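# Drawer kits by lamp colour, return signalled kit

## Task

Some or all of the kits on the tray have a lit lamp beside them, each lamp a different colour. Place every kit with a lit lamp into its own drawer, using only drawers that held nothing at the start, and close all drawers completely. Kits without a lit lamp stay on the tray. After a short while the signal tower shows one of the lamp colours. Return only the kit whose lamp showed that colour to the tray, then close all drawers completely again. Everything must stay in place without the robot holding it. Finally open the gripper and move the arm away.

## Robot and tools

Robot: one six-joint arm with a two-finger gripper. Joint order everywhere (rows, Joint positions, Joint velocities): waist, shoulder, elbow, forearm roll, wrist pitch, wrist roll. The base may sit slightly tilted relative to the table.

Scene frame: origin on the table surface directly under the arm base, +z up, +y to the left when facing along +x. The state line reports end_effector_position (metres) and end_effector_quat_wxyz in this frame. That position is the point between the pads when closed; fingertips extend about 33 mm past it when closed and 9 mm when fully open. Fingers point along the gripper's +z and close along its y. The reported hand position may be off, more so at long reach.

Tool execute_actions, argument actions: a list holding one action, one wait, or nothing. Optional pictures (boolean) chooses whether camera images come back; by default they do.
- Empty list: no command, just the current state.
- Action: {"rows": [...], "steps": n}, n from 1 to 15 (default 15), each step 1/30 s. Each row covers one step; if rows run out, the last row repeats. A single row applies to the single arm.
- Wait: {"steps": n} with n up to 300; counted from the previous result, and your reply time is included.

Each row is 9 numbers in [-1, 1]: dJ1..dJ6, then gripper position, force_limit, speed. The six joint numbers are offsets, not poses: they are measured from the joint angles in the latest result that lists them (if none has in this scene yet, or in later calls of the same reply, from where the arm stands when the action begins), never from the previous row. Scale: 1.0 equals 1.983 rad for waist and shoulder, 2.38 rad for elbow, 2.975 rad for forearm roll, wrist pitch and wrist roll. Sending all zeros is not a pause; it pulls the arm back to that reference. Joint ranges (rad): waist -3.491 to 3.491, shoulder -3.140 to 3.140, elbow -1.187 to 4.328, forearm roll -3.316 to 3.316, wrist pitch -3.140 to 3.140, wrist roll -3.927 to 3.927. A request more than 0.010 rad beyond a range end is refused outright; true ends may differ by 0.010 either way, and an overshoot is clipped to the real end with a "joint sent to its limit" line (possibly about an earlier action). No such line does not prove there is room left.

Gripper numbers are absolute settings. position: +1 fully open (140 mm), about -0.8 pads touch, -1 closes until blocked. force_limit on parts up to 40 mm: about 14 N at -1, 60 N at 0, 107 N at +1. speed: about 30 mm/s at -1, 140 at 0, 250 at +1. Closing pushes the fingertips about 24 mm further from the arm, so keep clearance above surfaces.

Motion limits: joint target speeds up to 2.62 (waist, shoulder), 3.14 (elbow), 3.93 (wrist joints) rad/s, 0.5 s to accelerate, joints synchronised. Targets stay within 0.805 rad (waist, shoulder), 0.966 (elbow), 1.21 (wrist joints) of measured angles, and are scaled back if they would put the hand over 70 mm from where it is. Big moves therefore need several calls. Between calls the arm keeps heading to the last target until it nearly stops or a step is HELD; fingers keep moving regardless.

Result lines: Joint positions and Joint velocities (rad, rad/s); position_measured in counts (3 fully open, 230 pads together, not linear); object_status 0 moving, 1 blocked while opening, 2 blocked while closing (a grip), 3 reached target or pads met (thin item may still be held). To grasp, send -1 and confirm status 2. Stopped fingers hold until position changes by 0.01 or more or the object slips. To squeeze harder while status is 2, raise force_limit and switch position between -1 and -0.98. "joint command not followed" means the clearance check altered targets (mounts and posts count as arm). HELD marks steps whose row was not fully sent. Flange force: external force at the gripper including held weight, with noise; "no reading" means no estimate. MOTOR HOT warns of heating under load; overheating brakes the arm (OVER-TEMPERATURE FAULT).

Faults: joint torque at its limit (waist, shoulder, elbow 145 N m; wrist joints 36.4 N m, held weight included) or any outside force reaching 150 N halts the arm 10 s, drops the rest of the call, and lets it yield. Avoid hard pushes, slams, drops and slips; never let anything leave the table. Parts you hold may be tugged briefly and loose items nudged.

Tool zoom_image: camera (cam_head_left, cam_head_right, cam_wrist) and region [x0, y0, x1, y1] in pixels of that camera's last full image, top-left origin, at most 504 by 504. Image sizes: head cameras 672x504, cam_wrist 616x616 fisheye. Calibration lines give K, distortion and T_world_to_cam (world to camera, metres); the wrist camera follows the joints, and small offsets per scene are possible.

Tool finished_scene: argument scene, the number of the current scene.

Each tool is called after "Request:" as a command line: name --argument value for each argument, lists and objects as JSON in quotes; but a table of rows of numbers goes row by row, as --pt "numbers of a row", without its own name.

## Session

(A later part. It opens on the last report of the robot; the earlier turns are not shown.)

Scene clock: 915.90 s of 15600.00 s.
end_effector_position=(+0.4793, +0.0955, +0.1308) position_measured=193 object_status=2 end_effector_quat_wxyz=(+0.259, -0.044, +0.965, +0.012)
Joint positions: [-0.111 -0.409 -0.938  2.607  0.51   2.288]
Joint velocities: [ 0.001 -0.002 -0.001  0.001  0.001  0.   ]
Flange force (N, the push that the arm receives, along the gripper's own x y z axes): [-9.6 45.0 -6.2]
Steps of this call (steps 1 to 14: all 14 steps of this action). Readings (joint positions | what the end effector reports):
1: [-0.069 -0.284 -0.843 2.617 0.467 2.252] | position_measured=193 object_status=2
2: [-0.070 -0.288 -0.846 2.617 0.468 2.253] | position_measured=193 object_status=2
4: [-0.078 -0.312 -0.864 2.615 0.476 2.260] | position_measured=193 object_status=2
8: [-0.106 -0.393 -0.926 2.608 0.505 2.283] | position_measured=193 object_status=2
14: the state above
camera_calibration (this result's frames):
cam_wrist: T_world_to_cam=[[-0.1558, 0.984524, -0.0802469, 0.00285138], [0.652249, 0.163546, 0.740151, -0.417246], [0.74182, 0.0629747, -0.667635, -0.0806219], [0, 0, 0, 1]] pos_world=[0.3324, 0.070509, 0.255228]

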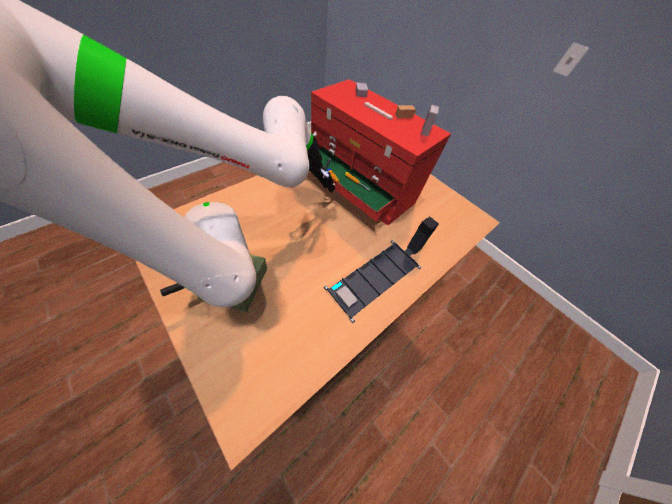

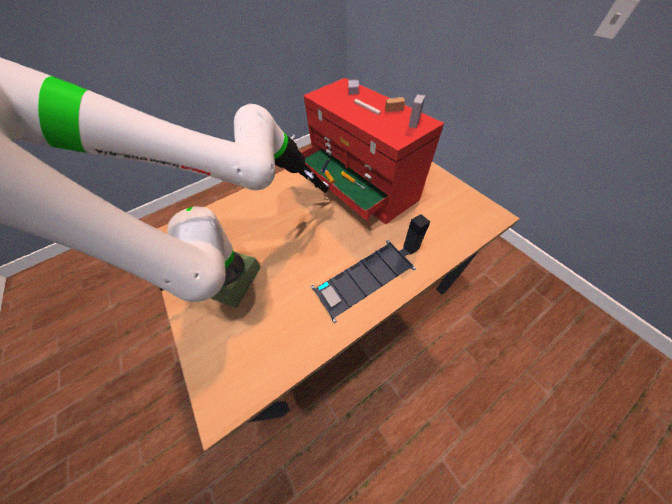

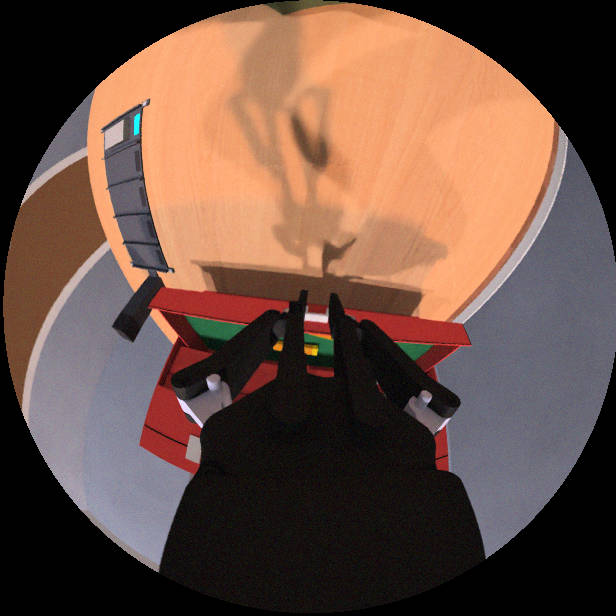

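Request:
execute_actions --actions '[{"rows":[[0.0216,0.0628,0.0401,0.0033,-0.0147,-0.0122,-1,0,0]],"steps":13}]' --pictures false

Request:
execute_actions --actions '[{"rows":[[0.0164,0.0573,0.0429,0.0066,-0.0079,-0.0138,-1,0,0]],"steps":13}]' --pictures false

Request:
execute_actions --actions '[{"rows":[[0.0111,0.0517,0.0457,0.0099,-0.0011,-0.0154,-1,0,0]],"steps":13}]' --pictures false

Request:
execute_actions --actions '[{"rows":[[0.0003,0.0018,0.0018,0.0004,0.0001,-0.0006,-1,0,0]],"steps":9}]' --pictures false

Request:
execute_actions --actions '[{"rows":[[0,0,0,0,0,0,-0.22,0,0],[0,0,0,0,0,0,-0.22,0,0],[0,0,0,0,0,0,-0.22,0,0],[0,0,0,0,0,0,-0.22,0,0],[-0.0011,-0.006,-0.006,-0.0014,-0.0003,0.002,-0.22,0,0]],"steps":12}]' --pictures false

Scene clock: 924.47 s of 15600.00 s.
end_effector_position=(+0.5190, +0.0988, +0.1311) position_measured=193 object_status=2 end_effector_quat_wxyz=(+0.259, -0.043, +0.965, +0.012)
Joint positions: [-0.069 -0.284 -0.843  2.617  0.466  2.252]
Joint velocities: [ 0.     0.002  0.    -0.002 -0.     0.   ]
Flange force (N, the push that the arm receives, along the gripper's own x y z axes): [-1.1 35.1 -1.7]
Steps of this call (steps 1 to 15: the robot went on to your last target; steps 16 to 90: nothing new was sent; then 5.13 s passed at rest; steps 91 to 103: all 13 steps of this action). Readings (joint positions | what the end effector reports):
91: [-0.111 -0.409 -0.938 2.607 0.510 2.288] | position_measured=193 object_status=2
92: [-0.110 -0.406 -0.936 2.608 0.510 2.288] | position_measured=193 object_status=2
94: [-0.102 -0.382 -0.918 2.609 0.501 2.280] | position_measured=193 object_status=2
98: [-0.074 -0.300 -0.855 2.616 0.472 2.257] | position_measured=193 object_status=2
103: the state above

Scene clock: 924.90 s of 15600.00 s.
end_effector_position=(+0.5592, +0.1027, +0.1308) position_measured=193 object_status=2 end_effector_quat_wxyz=(+0.259, -0.043, +0.965, +0.012)
Joint positions: [-0.036 -0.171 -0.741  2.637  0.443  2.211]
Joint velocities: [ 0.001  0.003  0.002  0.002 -0.    -0.001]
Flange force (N, the push that the arm receives, along the gripper's own x y z axes): [-0.6 14.5 -8.1]
Steps of this call (steps 1 to 13: all 13 steps of this action). Readings (joint positions | what the end effector reports):
1: [-0.068 -0.284 -0.843 2.617 0.466 2.252] | position_measured=193 object_status=2
2: [-0.067 -0.280 -0.839 2.618 0.466 2.250] | position_measured=193 object_status=2
4: [-0.061 -0.257 -0.818 2.622 0.461 2.242] | position_measured=193 object_status=2
8: [-0.039 -0.182 -0.751 2.635 0.445 2.215] | position_measured=193 object_status=2
13: the state above

Scene clock: 925.33 s of 15600.00 s.
end_effector_position=(+0.5989, +0.1060, +0.1311) position_measured=193 object_status=2 end_effector_quat_wxyz=(+0.259, -0.043, +0.965, +0.012)
Joint positions: [-0.014 -0.068 -0.632  2.666  0.439  2.165]
Joint velocities: [ 0.001  0.002  0.001  0.001  0.    -0.001]
Flange force (N, the push that the arm receives, along the gripper's own x y z axes): [2.7 8.8 -4.4]
Steps of this call (steps 1 to 13: all 13 steps of this action). Readings (joint positions | what the end effector reports):
1: [-0.036 -0.171 -0.740 2.637 0.443 2.211] | position_measured=193 object_status=2
2: [-0.035 -0.167 -0.737 2.638 0.443 2.209] | position_measured=193 object_status=2
4: [-0.030 -0.143 -0.712 2.645 0.442 2.198] | position_measured=193 object_status=2
8: [-0.016 -0.075 -0.639 2.664 0.440 2.168] | position_measured=193 object_status=2
13: the state above

Scene clock: 925.63 s of 15600.00 s.
end_effector_position=(+0.6004, +0.1061, +0.1312) position_measured=193 object_status=2 end_effector_quat_wxyz=(+0.259, -0.043, +0.965, +0.012)
Joint positions: [-0.014 -0.065 -0.628  2.667  0.44   2.163]
Joint velocities: [ 0.002  0.     0.001 -0.002 -0.    -0.   ]
Flange force (N, the push that the arm receives, along the gripper's own x y z axes): [9.0 7.7 -15.7]
Steps of this call (steps 1 to 9: all 9 steps of this action). Readings (joint positions | what the end effector reports):
1: [-0.014 -0.068 -0.632 2.666 0.439 2.165] | position_measured=193 object_status=2
2: [-0.014 -0.067 -0.630 2.667 0.439 2.164] | position_measured=193 object_status=2
4: [-0.014 -0.065 -0.628 2.667 0.439 2.164] | position_measured=193 object_status=2
8: [-0.014 -0.065 -0.628 2.667 0.440 2.163] | position_measured=193 object_status=2
9: the state above

Scene clock: 926.03 s of 15600.00 s.
end_effector_position=(+0.5955, +0.1057, +0.1308) position_measured=157 object_status=0 end_effector_quat_wxyz=(+0.259, -0.043, +0.965, +0.012)
Joint positions: [-0.016 -0.077 -0.642  2.663  0.439  2.169]
Joint velocities: [-0.002 -0.003 -0.005 -0.002  0.     0.002]
Flange force (N, the push that the arm receives, along the gripper's own x y z axes): [-4.1 4.6 -1.2]
Steps of this call (steps 1 to 12: all 12 steps of this action). Readings (joint positions | what the end effector reports):
1: [-0.014 -0.065 -0.628 2.667 0.440 2.163] | position_measured=193 object_status=0
2: [-0.014 -0.065 -0.628 2.667 0.440 2.163] | position_measured=193 object_status=0
4: [-0.014 -0.065 -0.627 2.667 0.439 2.163] | position_measured=174 object_status=0
8: [-0.015 -0.075 -0.639 2.664 0.439 2.168] | position_measured=157 object_status=0
12: the state above

Request:
execute_actions --actions '[{"rows":[[0.0064,0.0787,0.0677,0.0629,0.0518,-0.0586,-0.22,0,0]],"steps":15}]' --pictures false

Request:
execute_actions --actions '[{"rows":[[0.0027,0.0147,0.0161,0.0026,0.0025,-0.0042,-0.22,0,0]],"steps":11}]'

Request:
zoom_image --camera "cam_wrist" --region '[255, 240, 385, 370]'

Scene clock: 957.73 s of 15600.00 s.
end_effector_position=(+0.5900, +0.1058, +0.0815) position_measured=157 object_status=3 end_effector_quat_wxyz=(+0.174, -0.045, +0.984, +0.008)
Joint positions: [-0.003  0.079 -0.481  2.85   0.593  1.995]
Joint velocities: [ 0.002  0.002  0.001  0.002 -0.    -0.001]
Flange force (N, the push that the arm receives, along the gripper's own x y z axes): [-3.2 2.7 -2.8]
Steps of this call (steps 1 to 15: the robot went on to your last target; steps 16 to 90: nothing new was sent; then 28.20 s passed at rest; steps 91 to 105: all 15 steps of this action). Readings (joint positions | what the end effector reports):
91: [-0.016 -0.077 -0.642 2.663 0.439 2.169] | position_measured=157 object_status=3
92: [-0.016 -0.074 -0.639 2.666 0.442 2.166] | position_measured=157 object_status=3
94: [-0.014 -0.050 -0.614 2.696 0.465 2.139] | position_measured=157 object_status=3
98: [-0.006 0.046 -0.516 2.809 0.559 2.033] | position_measured=157 object_status=3
105: the state above

Scene clock: 958.10 s of 15600.00 s.
end_effector_position=(+0.6028, +0.1066, +0.0817) position_measured=157 object_status=3 end_effector_quat_wxyz=(+0.174, -0.045, +0.984, +0.008)
Joint positions: [ 0.002  0.108 -0.442  2.858  0.6    1.982]
Joint velocities: [ 0.002  0.001  0.     0.002  0.    -0.001]
Flange force (N, the push that the arm receives, along the gripper's own x y z axes): [-5.9 3.6 -1.0]
Steps of this call (steps 1 to 11: all 11 steps of this action). Readings (joint positions | what the end effector reports):
1: [-0.003 0.080 -0.480 2.850 0.593 1.995] | position_measured=157 object_status=3
2: [-0.002 0.083 -0.476 2.851 0.594 1.993] | position_measured=157 object_status=3
4: [0.001 0.099 -0.455 2.855 0.598 1.986] | position_measured=157 object_status=3
8: [0.002 0.108 -0.443 2.858 0.600 1.982] | position_measured=157 object_status=3
11: the state above
camera_calibration (this result's frames):
cam_wrist: T_world_to_cam=[[-0.169111, 0.983251, -0.0679641, 0.0143039], [0.770076, 0.174854, 0.613522, -0.525188], [0.61513, 0.0514157, -0.786748, -0.118359], [0, 0, 0, 1]] pos_world=[0.479659, 0.0838525, 0.230067]

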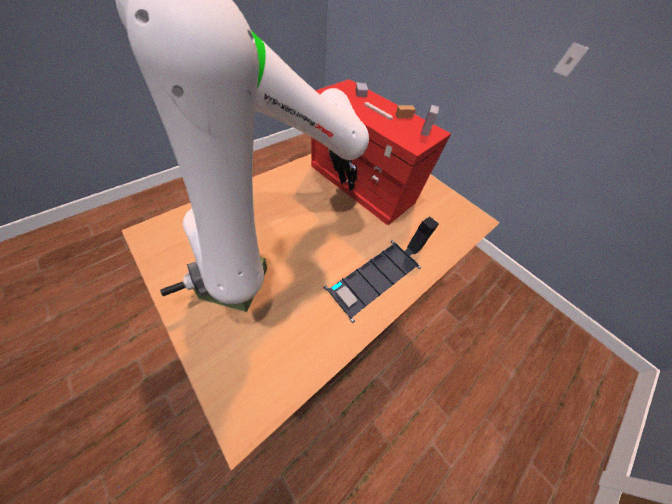

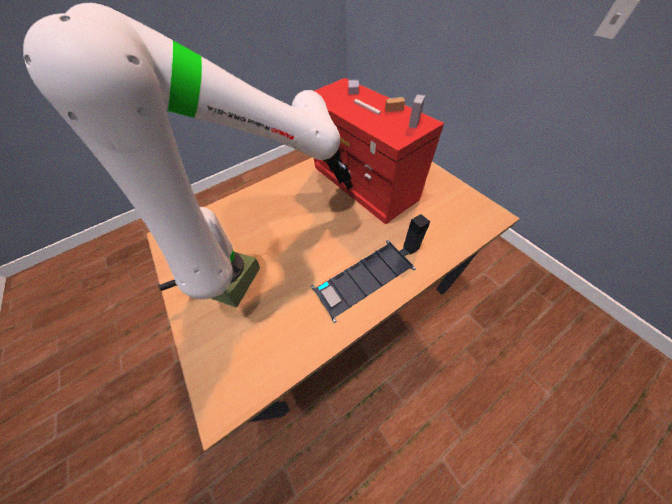

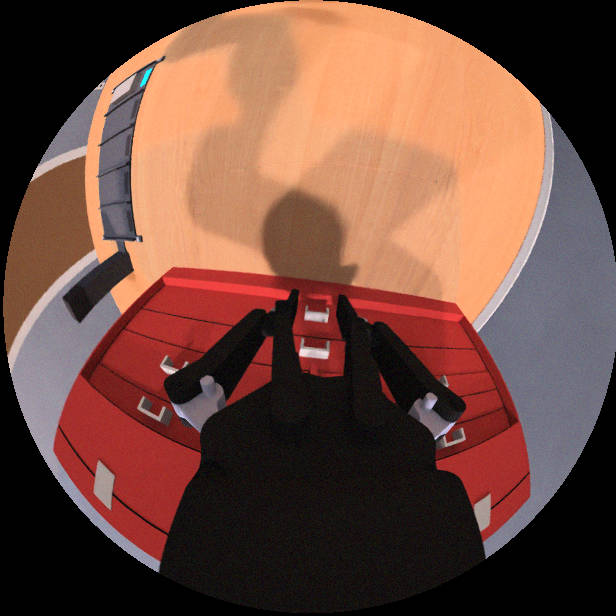

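Region (255, 240, 385, 370) of cam_wrist's 616x616 image, scaled by 3.877, with more detail than that image has.

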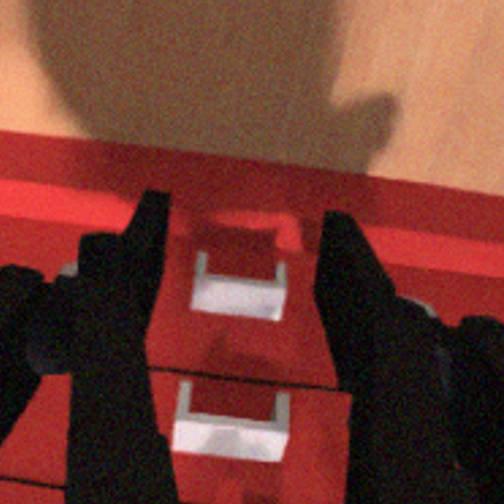

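Request:
execute_actions --actions '[{"rows":[[0,0,0,0,0,0,-1,0,0]],"steps":12}]' --pictures false

Request:
execute_actions --actions '[{"rows":[[-0.0101,-0.0505,-0.0529,-0.0084,-0.0067,0.0144,-1,0,0]],"steps":13}]' --pictures false

Request:
execute_actions --actions '[{"rows":[[-0.0133,-0.0546,-0.0507,-0.0077,-0.0016,0.015,-1,0,0]],"steps":13}]' --pictures false

Request:
execute_actions --actions '[{"rows":[[-0.0165,-0.0588,-0.0485,-0.007,0.0035,0.0156,-1,0,0]],"steps":14}]'

Request:
zoom_image --camera "cam_head_right" --region '[270, 110, 420, 260]'

Scene clock: 964.07 s of 15600.00 s.
end_effector_position=(+0.6028, +0.1067, +0.0817) position_measured=193 object_status=0 end_effector_quat_wxyz=(+0.174, -0.045, +0.984, +0.008)
Joint positions: [ 0.002  0.108 -0.442  2.858  0.6    1.982]
Joint velocities: [-0.001  0.    -0.001 -0.002  0.    -0.   ]
Flange force (N, the push that the arm receives, along the gripper's own x y z axes): [-3.0 3.0 -11.1]
Steps of this call (steps 1 to 15: the robot went on to your last target; steps 16 to 90: nothing new was sent; then 2.57 s passed at rest; steps 91 to 102: all 12 steps of this action). Readings (joint positions | what the end effector reports):
91: [0.002 0.108 -0.442 2.858 0.600 1.982] | position_measured=157 object_status=0
92: [0.002 0.108 -0.442 2.858 0.600 1.982] | position_measured=161 object_status=0
94: [0.002 0.108 -0.442 2.858 0.600 1.982] | position_measured=176 object_status=0
98: [0.002 0.108 -0.442 2.858 0.600 1.982] | position_measured=193 object_status=0
102: the state above

Scene clock: 964.50 s of 15600.00 s.
end_effector_position=(+0.5600, +0.1034, +0.0817) position_measured=193 object_status=2 end_effector_quat_wxyz=(+0.174, -0.045, +0.984, +0.008)
Joint positions: [-0.018  0.008 -0.568  2.833  0.58   2.025]
Joint velocities: [ 0.    -0.002 -0.001  0.    -0.     0.   ]
Flange force (N, the push that the arm receives, along the gripper's own x y z axes): [-5.9 2.2 -5.4]
Steps of this call (steps 1 to 13: all 13 steps of this action). Readings (joint positions | what the end effector reports):
1: [0.002 0.108 -0.442 2.858 0.600 1.982] | position_measured=193 object_status=0
2: [0.002 0.105 -0.446 2.858 0.600 1.983] | position_measured=193 object_status=2
4: [-0.003 0.083 -0.475 2.852 0.595 1.993] | position_measured=193 object_status=2
8: [-0.016 0.016 -0.559 2.835 0.582 2.022] | position_measured=193 object_status=2
13: the state above

Scene clock: 964.93 s of 15600.00 s.
end_effector_position=(+0.5166, +0.0997, +0.0820) position_measured=193 object_status=2 end_effector_quat_wxyz=(+0.174, -0.044, +0.984, +0.008)
Joint positions: [-0.044 -0.1   -0.689  2.81   0.575  2.07 ]
Joint velocities: [-0.002 -0.002 -0.001 -0.001 -0.001  0.001]
Flange force (N, the push that the arm receives, along the gripper's own x y z axes): [-3.5 10.9 3.8]
Steps of this call (steps 1 to 13: all 13 steps of this action). Readings (joint positions | what the end effector reports):
1: [-0.018 0.008 -0.568 2.833 0.580 2.025] | position_measured=193 object_status=2
2: [-0.019 0.005 -0.572 2.832 0.580 2.027] | position_measured=193 object_status=2
4: [-0.024 -0.019 -0.599 2.827 0.579 2.037] | position_measured=193 object_status=2
8: [-0.042 -0.091 -0.679 2.812 0.576 2.066] | position_measured=193 object_status=2
13: the state above

Scene clock: 965.40 s of 15600.00 s.
end_effector_position=(+0.4735, +0.0966, +0.0819) position_measured=193 object_status=2 end_effector_quat_wxyz=(+0.174, -0.044, +0.984, +0.008)
Joint positions: [-0.077 -0.216 -0.804  2.789  0.586  2.116]
Joint velocities: [ 0.001 -0.002 -0.001  0.001  0.001  0.   ]
Flange force (N, the push that the arm receives, along the gripper's own x y z axes): [-3.6 6.5 1.7]
Steps of this call (steps 1 to 14: all 14 steps of this action). Readings (joint positions | what the end effector reports):
1: [-0.044 -0.100 -0.689 2.810 0.575 2.070] | position_measured=193 object_status=2
2: [-0.045 -0.103 -0.692 2.809 0.576 2.071] | position_measured=193 object_status=2
4: [-0.052 -0.127 -0.716 2.805 0.580 2.081] | position_measured=193 object_status=2
8: [-0.073 -0.204 -0.792 2.791 0.585 2.111] | position_measured=193 object_status=2
14: the state above
camera_calibration (this result's frames):
cam_wrist: T_world_to_cam=[[-0.168788, 0.983314, -0.067852, 0.00218885], [0.769876, 0.17451, 0.61387, -0.423864], [0.615468, 0.0513764, -0.786486, -0.0383722], [0, 0, 0, 1]] pos_world=[0.350309, 0.0737877, 0.230167]

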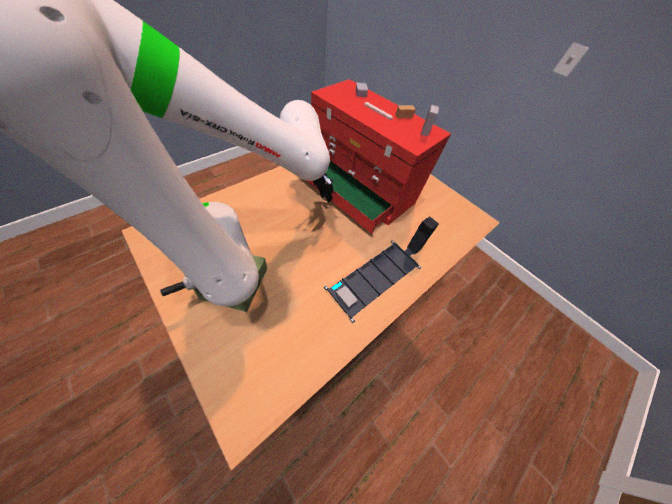

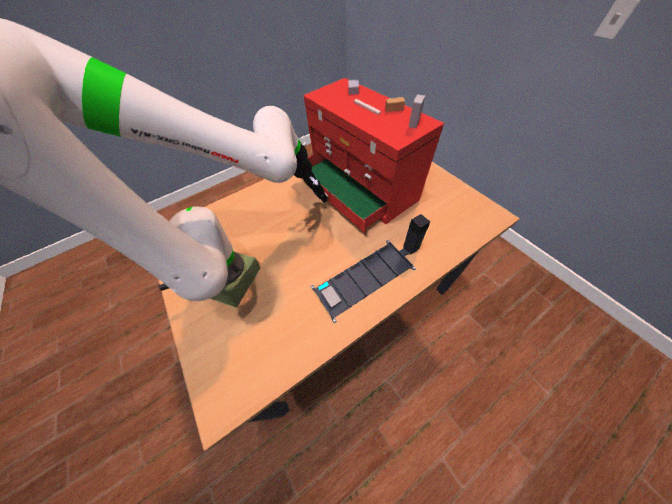

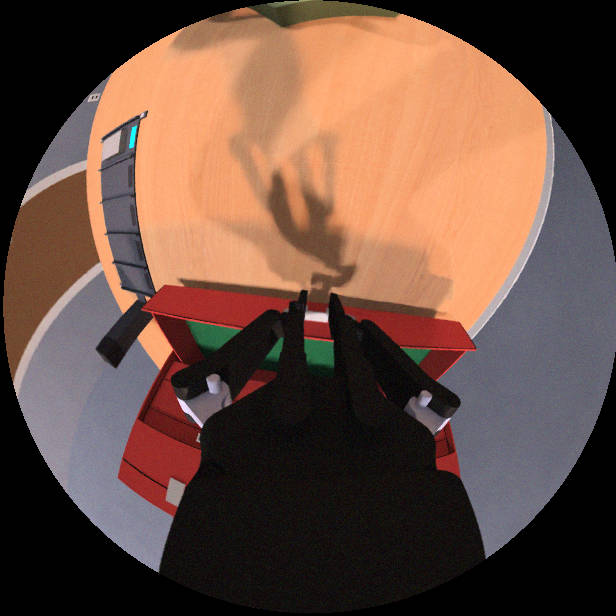

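Region (270, 110, 420, 260) of cam_head_right's 672x504 image, scaled by 3.360, with more detail than that image has.

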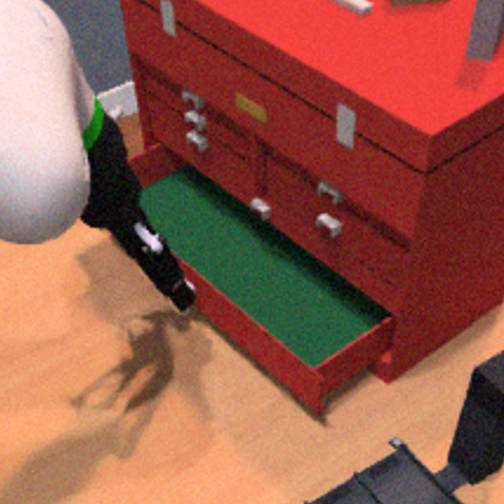

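Request:
execute_actions --actions '[{"rows":[[0,0,0,0,0,0,0.21,0.2,0.5],[0,0,0,0,0,0,0.21,0.2,0.5],[0,0,0,0,0,0,0.21,0.2,0.5],[0,0,0,0,0,0,0.21,0.2,0.5],[-0.0176,-0.0564,-0.0417,-0.0057,0.0075,0.0146,0.21,0.2,0.5],[-0.0176,-0.0564,-0.0417,-0.0057,0.0075,0.0146,0.21,0.2,0.5],[-0.0176,-0.0564,-0.0417,-0.0057,0.0075,0.0146,0.21,0.2,0.5],[-0.0176,-0.0564,-0.0417,-0.0057,0.0075,0.0146,0.21,0.2,0.5],[-0.0176,-0.0564,-0.0417,-0.0057,0.0075,0.0146,0.21,0.2,0.5],[-0.0176,-0.0564,-0.0417,-0.0057,0.0075,0.0146,0.21,0.2,0.5],[-0.0176,-0.0564,-0.0417,-0.0057,0.0075,0.0146,0.21,0.2,0.5],[-0.0176,-0.0564,-0.0417,-0.0057,0.0075,0.0146,0.21,0.2,0.5],[-0.54,0.1092,0.0912,0.0707,0.15,0.2679,0.21,0.2,0.5]],"steps":15}]' --pictures false

Request:
execute_actions --actions '[{"steps":42}]' --pictures false

Request:
execute_actions --actions '[{"rows":[[0.0043,0.0192,-0.0134,-0.0024,-0.0235,0.0017,0.21,0.2,0]],"steps":12}]'

Request:
zoom_image --camera "cam_wrist" --region '[250, 220, 390, 360]'

Scene clock: 990.17 s of 15600.00 s.
end_effector_position=(+0.4357, +0.0892, +0.0802) position_measured=103 object_status=0 end_effector_quat_wxyz=(+0.171, -0.047, +0.984, +0.006)
Joint positions: [-0.126 -0.326 -0.899  2.775  0.616  2.174]
Joint velocities: [-0.389  0.088  0.116  0.122  0.21   0.376]
Flange force (N, the push that the arm receives, along the gripper's own x y z axes): [6.3 15.2 -11.2]
Steps of this call (steps 1 to 15: the robot went on to your last target; steps 16 to 90: nothing new was sent; then 21.27 s passed at rest; steps 91 to 105: all 15 steps of this action). Readings (joint positions | what the end effector reports):
91: [-0.077 -0.216 -0.804 2.789 0.586 2.116] | position_measured=193 object_status=0
92: [-0.077 -0.216 -0.804 2.789 0.586 2.116] | position_measured=193 object_status=0
94: [-0.077 -0.216 -0.804 2.789 0.586 2.116] | position_measured=168 object_status=0
98: [-0.086 -0.244 -0.828 2.785 0.593 2.129] | position_measured=124 object_status=0
105: the state above

Scene clock: 991.57 s of 15600.00 s.
end_effector_position=(+0.2671, -0.2880, +0.0857) position_measured=103 object_status=3 end_effector_quat_wxyz=(+0.000, +0.008, +1.000, -0.000)
Joint positions: [-1.147  0.    -0.587  2.999  1.032  2.913]
Joint velocities: [-0.001  0.001  0.001 -0.001  0.001  0.   ]
Flange force (N, the push that the arm receives, along the gripper's own x y z axes): [-2.2 -0.2 -2.7]
Steps of this call (steps 1 to 42: the robot went on to your last target). Readings (joint positions | what the end effector reports):
1: [-0.143 -0.321 -0.894 2.780 0.625 2.190] | position_measured=103 object_status=3
2: [-0.165 -0.314 -0.886 2.787 0.636 2.211] | position_measured=103 object_status=3
4: [-0.224 -0.291 -0.864 2.803 0.667 2.265] | position_measured=103 object_status=3
8: [-0.344 -0.247 -0.822 2.832 0.721 2.361] | position_measured=103 object_status=3
42: the state above

Scene clock: 991.97 s of 15600.00 s.
end_effector_position=(+0.2669, -0.2876, +0.0607) position_measured=103 object_status=3 end_effector_quat_wxyz=(+0.000, +0.007, +1.000, -0.000)
Joint positions: [-1.139  0.038 -0.619  2.992  0.962  2.918]
Joint velocities: [ 0.     0.001 -0.001  0.    -0.002  0.   ]
Flange force (N, the push that the arm receives, along the gripper's own x y z axes): [-2.5 -0.6 -4.6]
Steps of this call (steps 1 to 12: all 12 steps of this action). Readings (joint positions | what the end effector reports):
1: [-1.147 0.001 -0.587 2.999 1.032 2.913] | position_measured=103 object_status=3
2: [-1.147 0.003 -0.589 2.999 1.027 2.914] | position_measured=103 object_status=3
4: [-1.143 0.021 -0.604 2.995 0.994 2.916] | position_measured=103 object_status=3
8: [-1.139 0.038 -0.618 2.992 0.963 2.918] | position_measured=103 object_status=3
12: the state above
camera_calibration (this result's frames):
cam_wrist: T_world_to_cam=[[-0.0832375, 0.995853, -0.036719, 0.322554], [0.946802, 0.0905245, 0.308822, -0.237672], [0.310865, -0.00906006, -0.950411, 0.165792], [0, 0, 0, 1]] pos_world=[0.200338, -0.2982, 0.242813]

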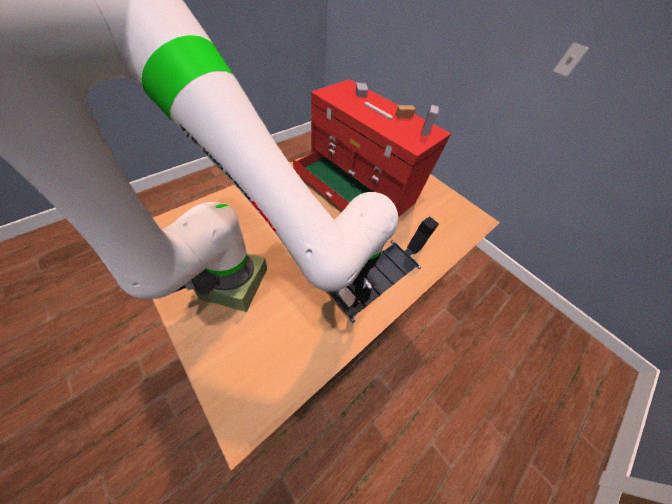

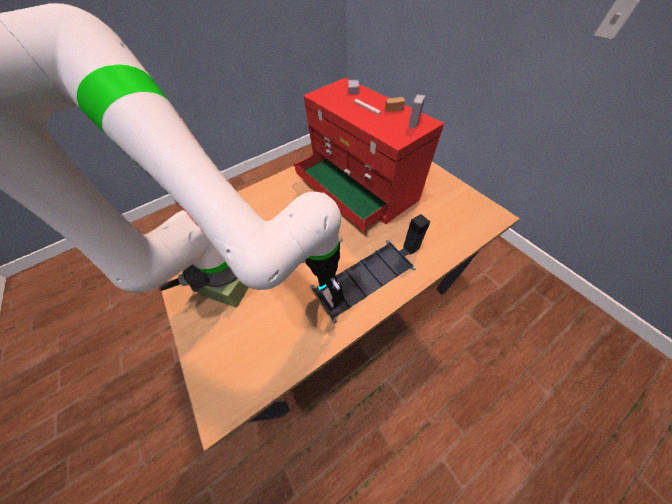

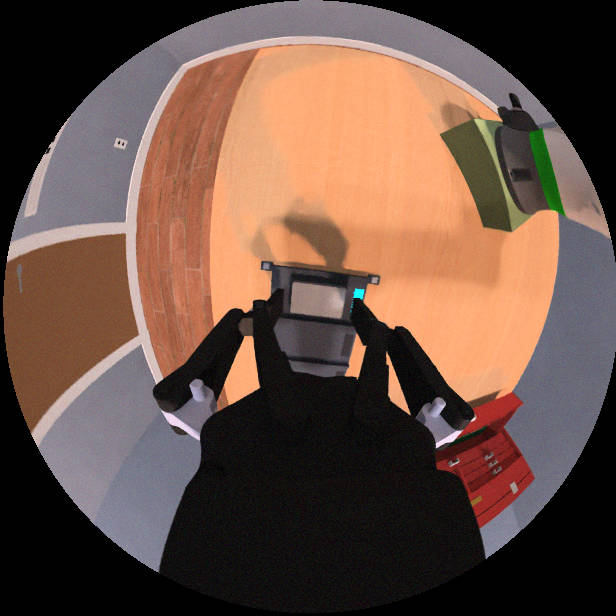

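Region (250, 220, 390, 360) of cam_wrist's 616x616 image, scaled by 3.600, with more detail than that image has.

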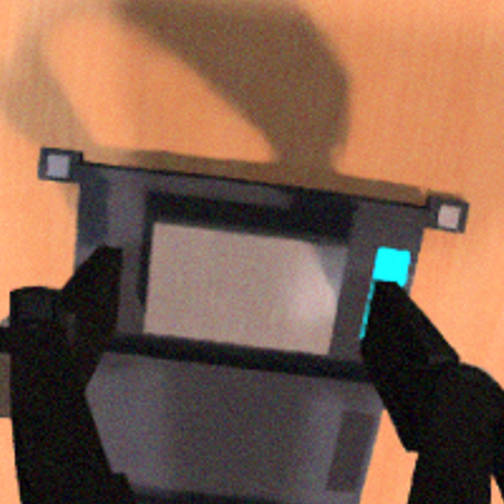

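Request:
execute_actions --actions '[{"rows":[[0.0041,0.0208,-0.0111,-0.0026,-0.0228,0.0018,0.21,0.2,0]],"steps":11}]' --pictures false

Request:
execute_actions --actions '[{"rows":[[0,0,0,0,0,0,-1,0.2,0]],"steps":13}]' --pictures false

Request:
execute_actions --actions '[{"rows":[[-0.006,-0.029,0.0165,0.0038,0.033,-0.002,-1,0.2,0],[-0.006,-0.029,0.0165,0.0038,0.033,-0.002,-1,0.2,0],[-0.006,-0.029,0.0165,0.0038,0.033,-0.002,-1,0.2,0],[-0.006,-0.029,0.0165,0.0038,0.033,-0.002,-1,0.2,0],[0.0257,-0.0802,0.0989,0.0155,0.1197,-0.0178,-1,0.2,0]],"steps":15}]' --pictures false

Request:
execute_actions --actions '[{"steps":8}]' --pictures false

Request:
execute_actions --actions '[{"rows":[[0.473,0.1158,0.1222,0.0009,-0.0086,-0.3045,-1,0.2,0]],"steps":15}]' --pictures false

Request:
execute_actions --actions '[{"steps":30}]'

Request:
zoom_image --camera "cam_wrist" --region '[150, 200, 480, 400]'

Scene clock: 1016.10 s of 15600.00 s.
end_effector_position=(+0.2667, -0.2877, +0.0371) position_measured=103 object_status=3 end_effector_quat_wxyz=(-0.000, +0.007, +1.000, -0.000)
Joint positions: [-1.131  0.079 -0.645  2.985  0.894  2.923]
Joint velocities: [ 0.001  0.002 -0.001 -0.    -0.002  0.   ]
Flange force (N, the push that the arm receives, along the gripper's own x y z axes): [0.4 2.2 -3.7]
Steps of this call (steps 1 to 15: the robot went on to your last target; steps 16 to 90: nothing new was sent; then 20.77 s passed at rest; steps 91 to 101: all 11 steps of this action). Readings (joint positions | what the end effector reports):
91: [-1.139 0.039 -0.619 2.992 0.962 2.918] | position_measured=103 object_status=3
92: [-1.138 0.042 -0.621 2.991 0.956 2.919] | position_measured=103 object_status=3
94: [-1.134 0.061 -0.633 2.988 0.924 2.921] | position_measured=103 object_status=3
98: [-1.131 0.079 -0.645 2.985 0.895 2.923] | position_measured=103 object_status=3
101: the state above

Scene clock: 1016.53 s of 15600.00 s.
end_effector_position=(+0.2668, -0.2877, +0.0371) position_measured=133 object_status=0 end_effector_quat_wxyz=(+0.000, +0.007, +1.000, -0.000)
Joint positions: [-1.131  0.08  -0.645  2.984  0.894  2.923]
Joint velocities: [-0.001  0.    -0.001  0.002  0.     0.   ]
Flange force (N, the push that the arm receives, along the gripper's own x y z axes): [9.2 9.0 -53.1]
Steps of this call (steps 1 to 13: all 13 steps of this action). Readings (joint positions | what the end effector reports):
1: [-1.131 0.080 -0.645 2.985 0.894 2.923] | position_measured=103 object_status=0
2: [-1.131 0.080 -0.645 2.985 0.894 2.923] | position_measured=107 object_status=0
4: [-1.131 0.080 -0.645 2.984 0.894 2.923] | position_measured=122 object_status=0
8: [-1.131 0.080 -0.645 2.984 0.894 2.923] | position_measured=133 object_status=0
13: the state above

Scene clock: 1017.03 s of 15600.00 s.
end_effector_position=(+0.2979, -0.2867, +0.1734) position_measured=133 object_status=2 end_effector_quat_wxyz=(-0.004, -0.024, +1.000, -0.016)
Joint positions: [-1.082 -0.075 -0.417  3.029  1.24   2.872]
Joint velocities: [ 0.079 -0.131  0.244  0.043  0.32  -0.06 ]
Flange force (N, the push that the arm receives, along the gripper's own x y z axes): [-2.9 6.9 -20.9]
Steps of this call (steps 1 to 15: all 15 steps of this action). Readings (joint positions | what the end effector reports):
1: [-1.131 0.079 -0.645 2.984 0.895 2.923] | position_measured=133 object_status=2
2: [-1.131 0.077 -0.644 2.985 0.899 2.923] | position_measured=133 object_status=2
4: [-1.135 0.056 -0.629 2.989 0.935 2.921] | position_measured=133 object_status=2
8: [-1.132 0.003 -0.565 3.004 1.050 2.909] | position_measured=133 object_status=2
15: the state above

Scene clock: 1017.30 s of 15600.00 s.
end_effector_position=(+0.2988, -0.2858, +0.1778) position_measured=133 object_status=2 end_effector_quat_wxyz=(-0.005, -0.026, +1.000, -0.016)
Joint positions: [-1.08  -0.08  -0.41   3.031  1.25   2.871]
Joint velocities: [-0.001 -0.001  0.001 -0.001  0.001 -0.001]
Flange force (N, the push that the arm receives, along the gripper's own x y z axes): [-3.0 1.0 -1.2]
Steps of this call (steps 1 to 8: the robot went on to your last target). Readings (joint positions | what the end effector reports):
1: [-1.081 -0.078 -0.412 3.030 1.247 2.871] | position_measured=133 object_status=2
2: [-1.080 -0.079 -0.410 3.030 1.249 2.871] | position_measured=133 object_status=2
4: [-1.080 -0.079 -0.410 3.031 1.250 2.871] | position_measured=133 object_status=2
8: the state above

Scene clock: 1017.80 s of 15600.00 s.
end_effector_position=(+0.4153, -0.2094, +0.1703) position_measured=133 object_status=2 end_effector_quat_wxyz=(-0.005, -0.024, +1.000, -0.014)
Joint positions: [-0.731  0.011 -0.297  3.032  1.24   2.519]
Joint velocities: [ 0.865  0.204  0.26   0.002 -0.021 -0.807]
Flange force (N, the push that the arm receives, along the gripper's own x y z axes): [-3.3 0.6 -2.1]
Steps of this call (steps 1 to 15: all 15 steps of this action). Readings (joint positions | what the end effector reports):
1: [-1.080 -0.080 -0.410 3.031 1.250 2.870] | position_measured=133 object_status=2
2: [-1.076 -0.079 -0.408 3.031 1.250 2.866] | position_measured=133 object_status=2
4: [-1.053 -0.071 -0.400 3.031 1.248 2.840] | position_measured=133 object_status=2
8: [-0.941 -0.039 -0.361 3.031 1.245 2.719] | position_measured=133 object_status=2
15: the state above

Scene clock: 1018.80 s of 15600.00 s.
end_effector_position=(+0.5446, +0.0289, +0.1505) position_measured=133 object_status=2 end_effector_quat_wxyz=(-0.000, -0.042, +0.999, -0.000)
Joint positions: [-0.142  0.15  -0.119  3.033  1.225  1.965]
Joint velocities: [ 0.001  0.     0.    -0.    -0.    -0.001]
Flange force (N, the push that the arm receives, along the gripper's own x y z axes): [-3.4 4.0 -1.7]
Steps of this call (steps 1 to 30: the robot went on to your last target). Readings (joint positions | what the end effector reports):
1: [-0.702 0.018 -0.288 3.032 1.239 2.491] | position_measured=133 object_status=2
2: [-0.673 0.025 -0.279 3.032 1.238 2.464] | position_measured=133 object_status=2
4: [-0.616 0.038 -0.262 3.032 1.237 2.410] | position_measured=133 object_status=2
8: [-0.503 0.065 -0.228 3.032 1.234 2.304] | position_measured=133 object_status=2
30: the state above
camera_calibration (this result's frames):
cam_wrist: T_world_to_cam=[[-0.181471, 0.982713, -0.036646, 0.0875828], [0.933537, 0.183866, 0.307737, -0.552242], [0.309155, 0.021635, -0.950765, 0.167784], [0, 0, 0, 1]] pos_world=[0.479561, 0.0118395, 0.332678]

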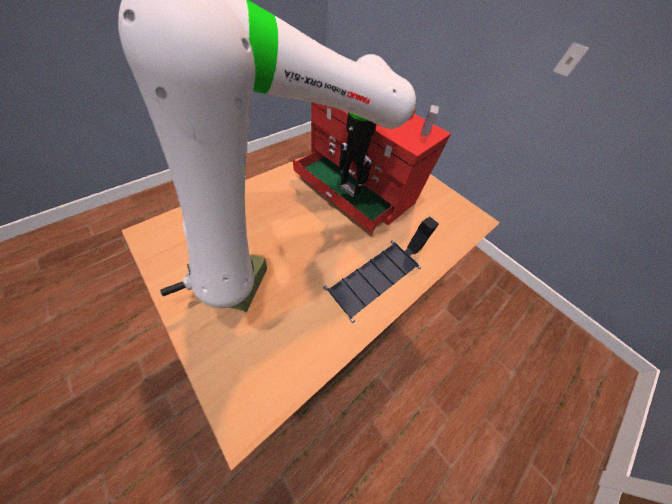

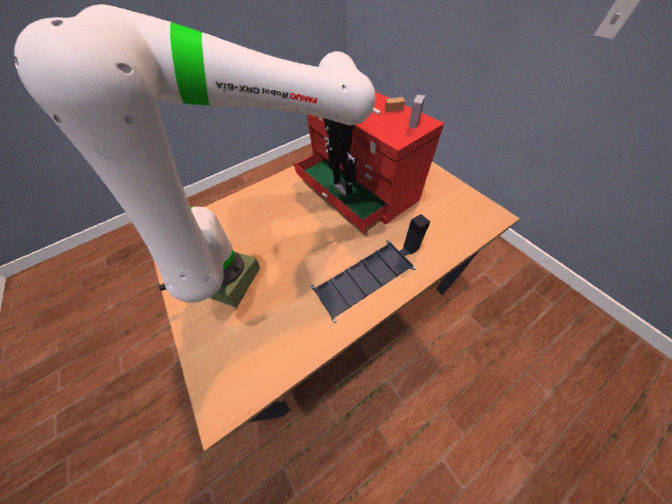

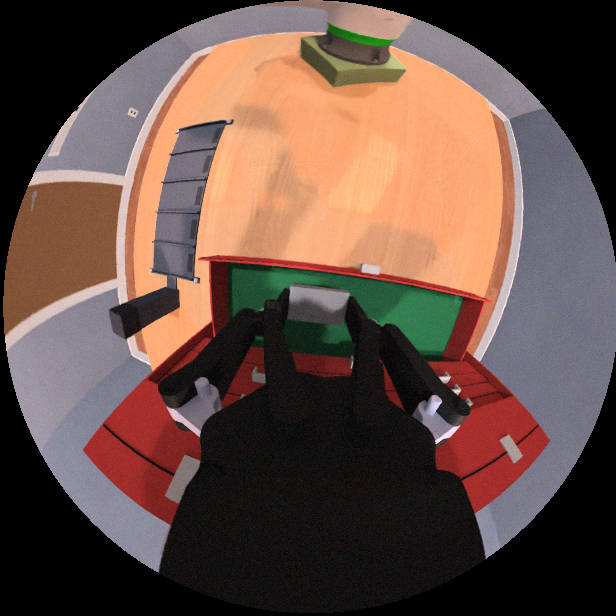

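Region (150, 200, 480, 400) of cam_wrist's 616x616 image, scaled by 1.527, with more detail than that image has; it fills the top 305 rows of this view, and the rest is white.

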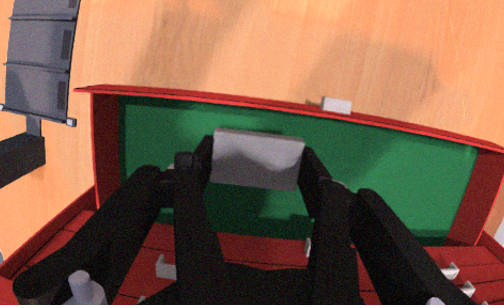

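Request:
execute_actions --actions '[{"rows":[[0.0078,0.0366,-0.0382,-0.0026,-0.0551,0.0015,-1,0.2,0]],"steps":15}]' --pictures false

Request:
execute_actions --actions '[{"rows":[[0.0003,0.0016,-0.0011,-0.0001,-0.0019,0,-1,0.2,0]],"steps":8}]' --pictures false

Scene clock: 1031.53 s of 15600.00 s.
end_effector_position=(+0.5446, +0.0292, +0.0787) position_measured=133 object_status=2 end_effector_quat_wxyz=(-0.000, -0.042, +0.999, +0.000)
Joint positions: [-0.126  0.223 -0.21   3.025  1.061  1.969]
Joint velocities: [-0.     0.001 -0.001 -0.    -0.002 -0.   ]
Flange force (N, the push that the arm receives, along the gripper's own x y z axes): [0.1 2.0 -1.7]
Steps of this call (steps 1 to 15: the robot went on to your last target; steps 16 to 90: nothing new was sent; then 9.23 s passed at rest; steps 91 to 105: all 15 steps of this action). Readings (joint positions | what the end effector reports):
91: [-0.142 0.150 -0.119 3.033 1.225 1.965] | position_measured=133 object_status=2
92: [-0.141 0.152 -0.121 3.033 1.219 1.965] | position_measured=133 object_status=2
94: [-0.138 0.168 -0.141 3.031 1.184 1.965] | position_measured=133 object_status=2
98: [-0.128 0.216 -0.202 3.026 1.076 1.969] | position_measured=133 object_status=2
105: the state above

Scene clock: 1031.80 s of 15600.00 s.
end_effector_position=(+0.5446, +0.0293, +0.0761) position_measured=133 object_status=2 end_effector_quat_wxyz=(-0.000, -0.042, +0.999, +0.000)
Joint positions: [-0.126  0.226 -0.212  3.025  1.055  1.969]
Joint velocities: [-0.001  0.001  0.     0.    -0.001  0.   ]
Flange force (N, the push that the arm receives, along the gripper's own x y z axes): [-1.4 2.0 -2.4]
Steps of this call (steps 1 to 8: all 8 steps of this action). Readings (joint positions | what the end effector reports):
1: [-0.126 0.223 -0.210 3.025 1.061 1.969] | position_measured=133 object_status=2
2: [-0.126 0.224 -0.211 3.025 1.059 1.969] | position_measured=133 object_status=2
4: [-0.126 0.225 -0.212 3.025 1.056 1.969] | position_measured=133 object_status=2
8: the state above

Request:
execute_actions --actions '[{"rows":[[0.0003,0.0016,-0.0011,-0.0001,-0.0019,0,-1,0.2,0]],"steps":8}]' --pictures false

Request:
execute_actions --actions '[{"rows":[[0.0002,0.001,-0.0007,0,-0.0012,0,-1,0.2,0]],"steps":8}]' --pictures false

Scene clock: 1035.30 s of 15600.00 s.
end_effector_position=(+0.5446, +0.0293, +0.0736) position_measured=133 object_status=2 end_effector_quat_wxyz=(-0.000, -0.042, +0.999, +0.000)
Joint positions: [-0.125  0.229 -0.215  3.025  1.05   1.969]
Joint velocities: [-0.     0.001 -0.001  0.001 -0.001  0.001]
Flange force (N, the push that the arm receives, along the gripper's own x y z axes): [-2.5 1.6 -1.1]
Steps of this call (steps 1 to 15: the robot went on to your last target; steps 16 to 90: nothing new was sent; then 0.23 s passed at rest; steps 91 to 98: all 8 steps of this action). Readings (joint positions | what the end effector reports):
91: [-0.126 0.226 -0.212 3.025 1.055 1.969] | position_measured=133 object_status=2
92: [-0.126 0.227 -0.213 3.025 1.053 1.969] | position_measured=133 object_status=2
94: [-0.125 0.229 -0.215 3.025 1.051 1.969] | position_measured=133 object_status=2
98: the state above

Scene clock: 1035.57 s of 15600.00 s.
end_effector_position=(+0.5445, +0.0293, +0.0720) position_measured=133 object_status=2 end_effector_quat_wxyz=(-0.000, -0.042, +0.999, +0.000)
Joint positions: [-0.125  0.231 -0.216  3.025  1.046  1.969]
Joint velocities: [ 0.001  0.001 -0.     0.001 -0.001  0.001]
Flange force (N, the push that the arm receives, along the gripper's own x y z axes): [0.7 1.0 -6.7]
Steps of this call (steps 1 to 8: all 8 steps of this action). Readings (joint positions | what the end effector reports):
1: [-0.125 0.229 -0.215 3.025 1.050 1.969] | position_measured=133 object_status=2
2: [-0.125 0.230 -0.215 3.025 1.048 1.969] | position_measured=133 object_status=2
4: [-0.125 0.231 -0.216 3.025 1.047 1.969] | position_measured=133 object_status=2
8: the state above


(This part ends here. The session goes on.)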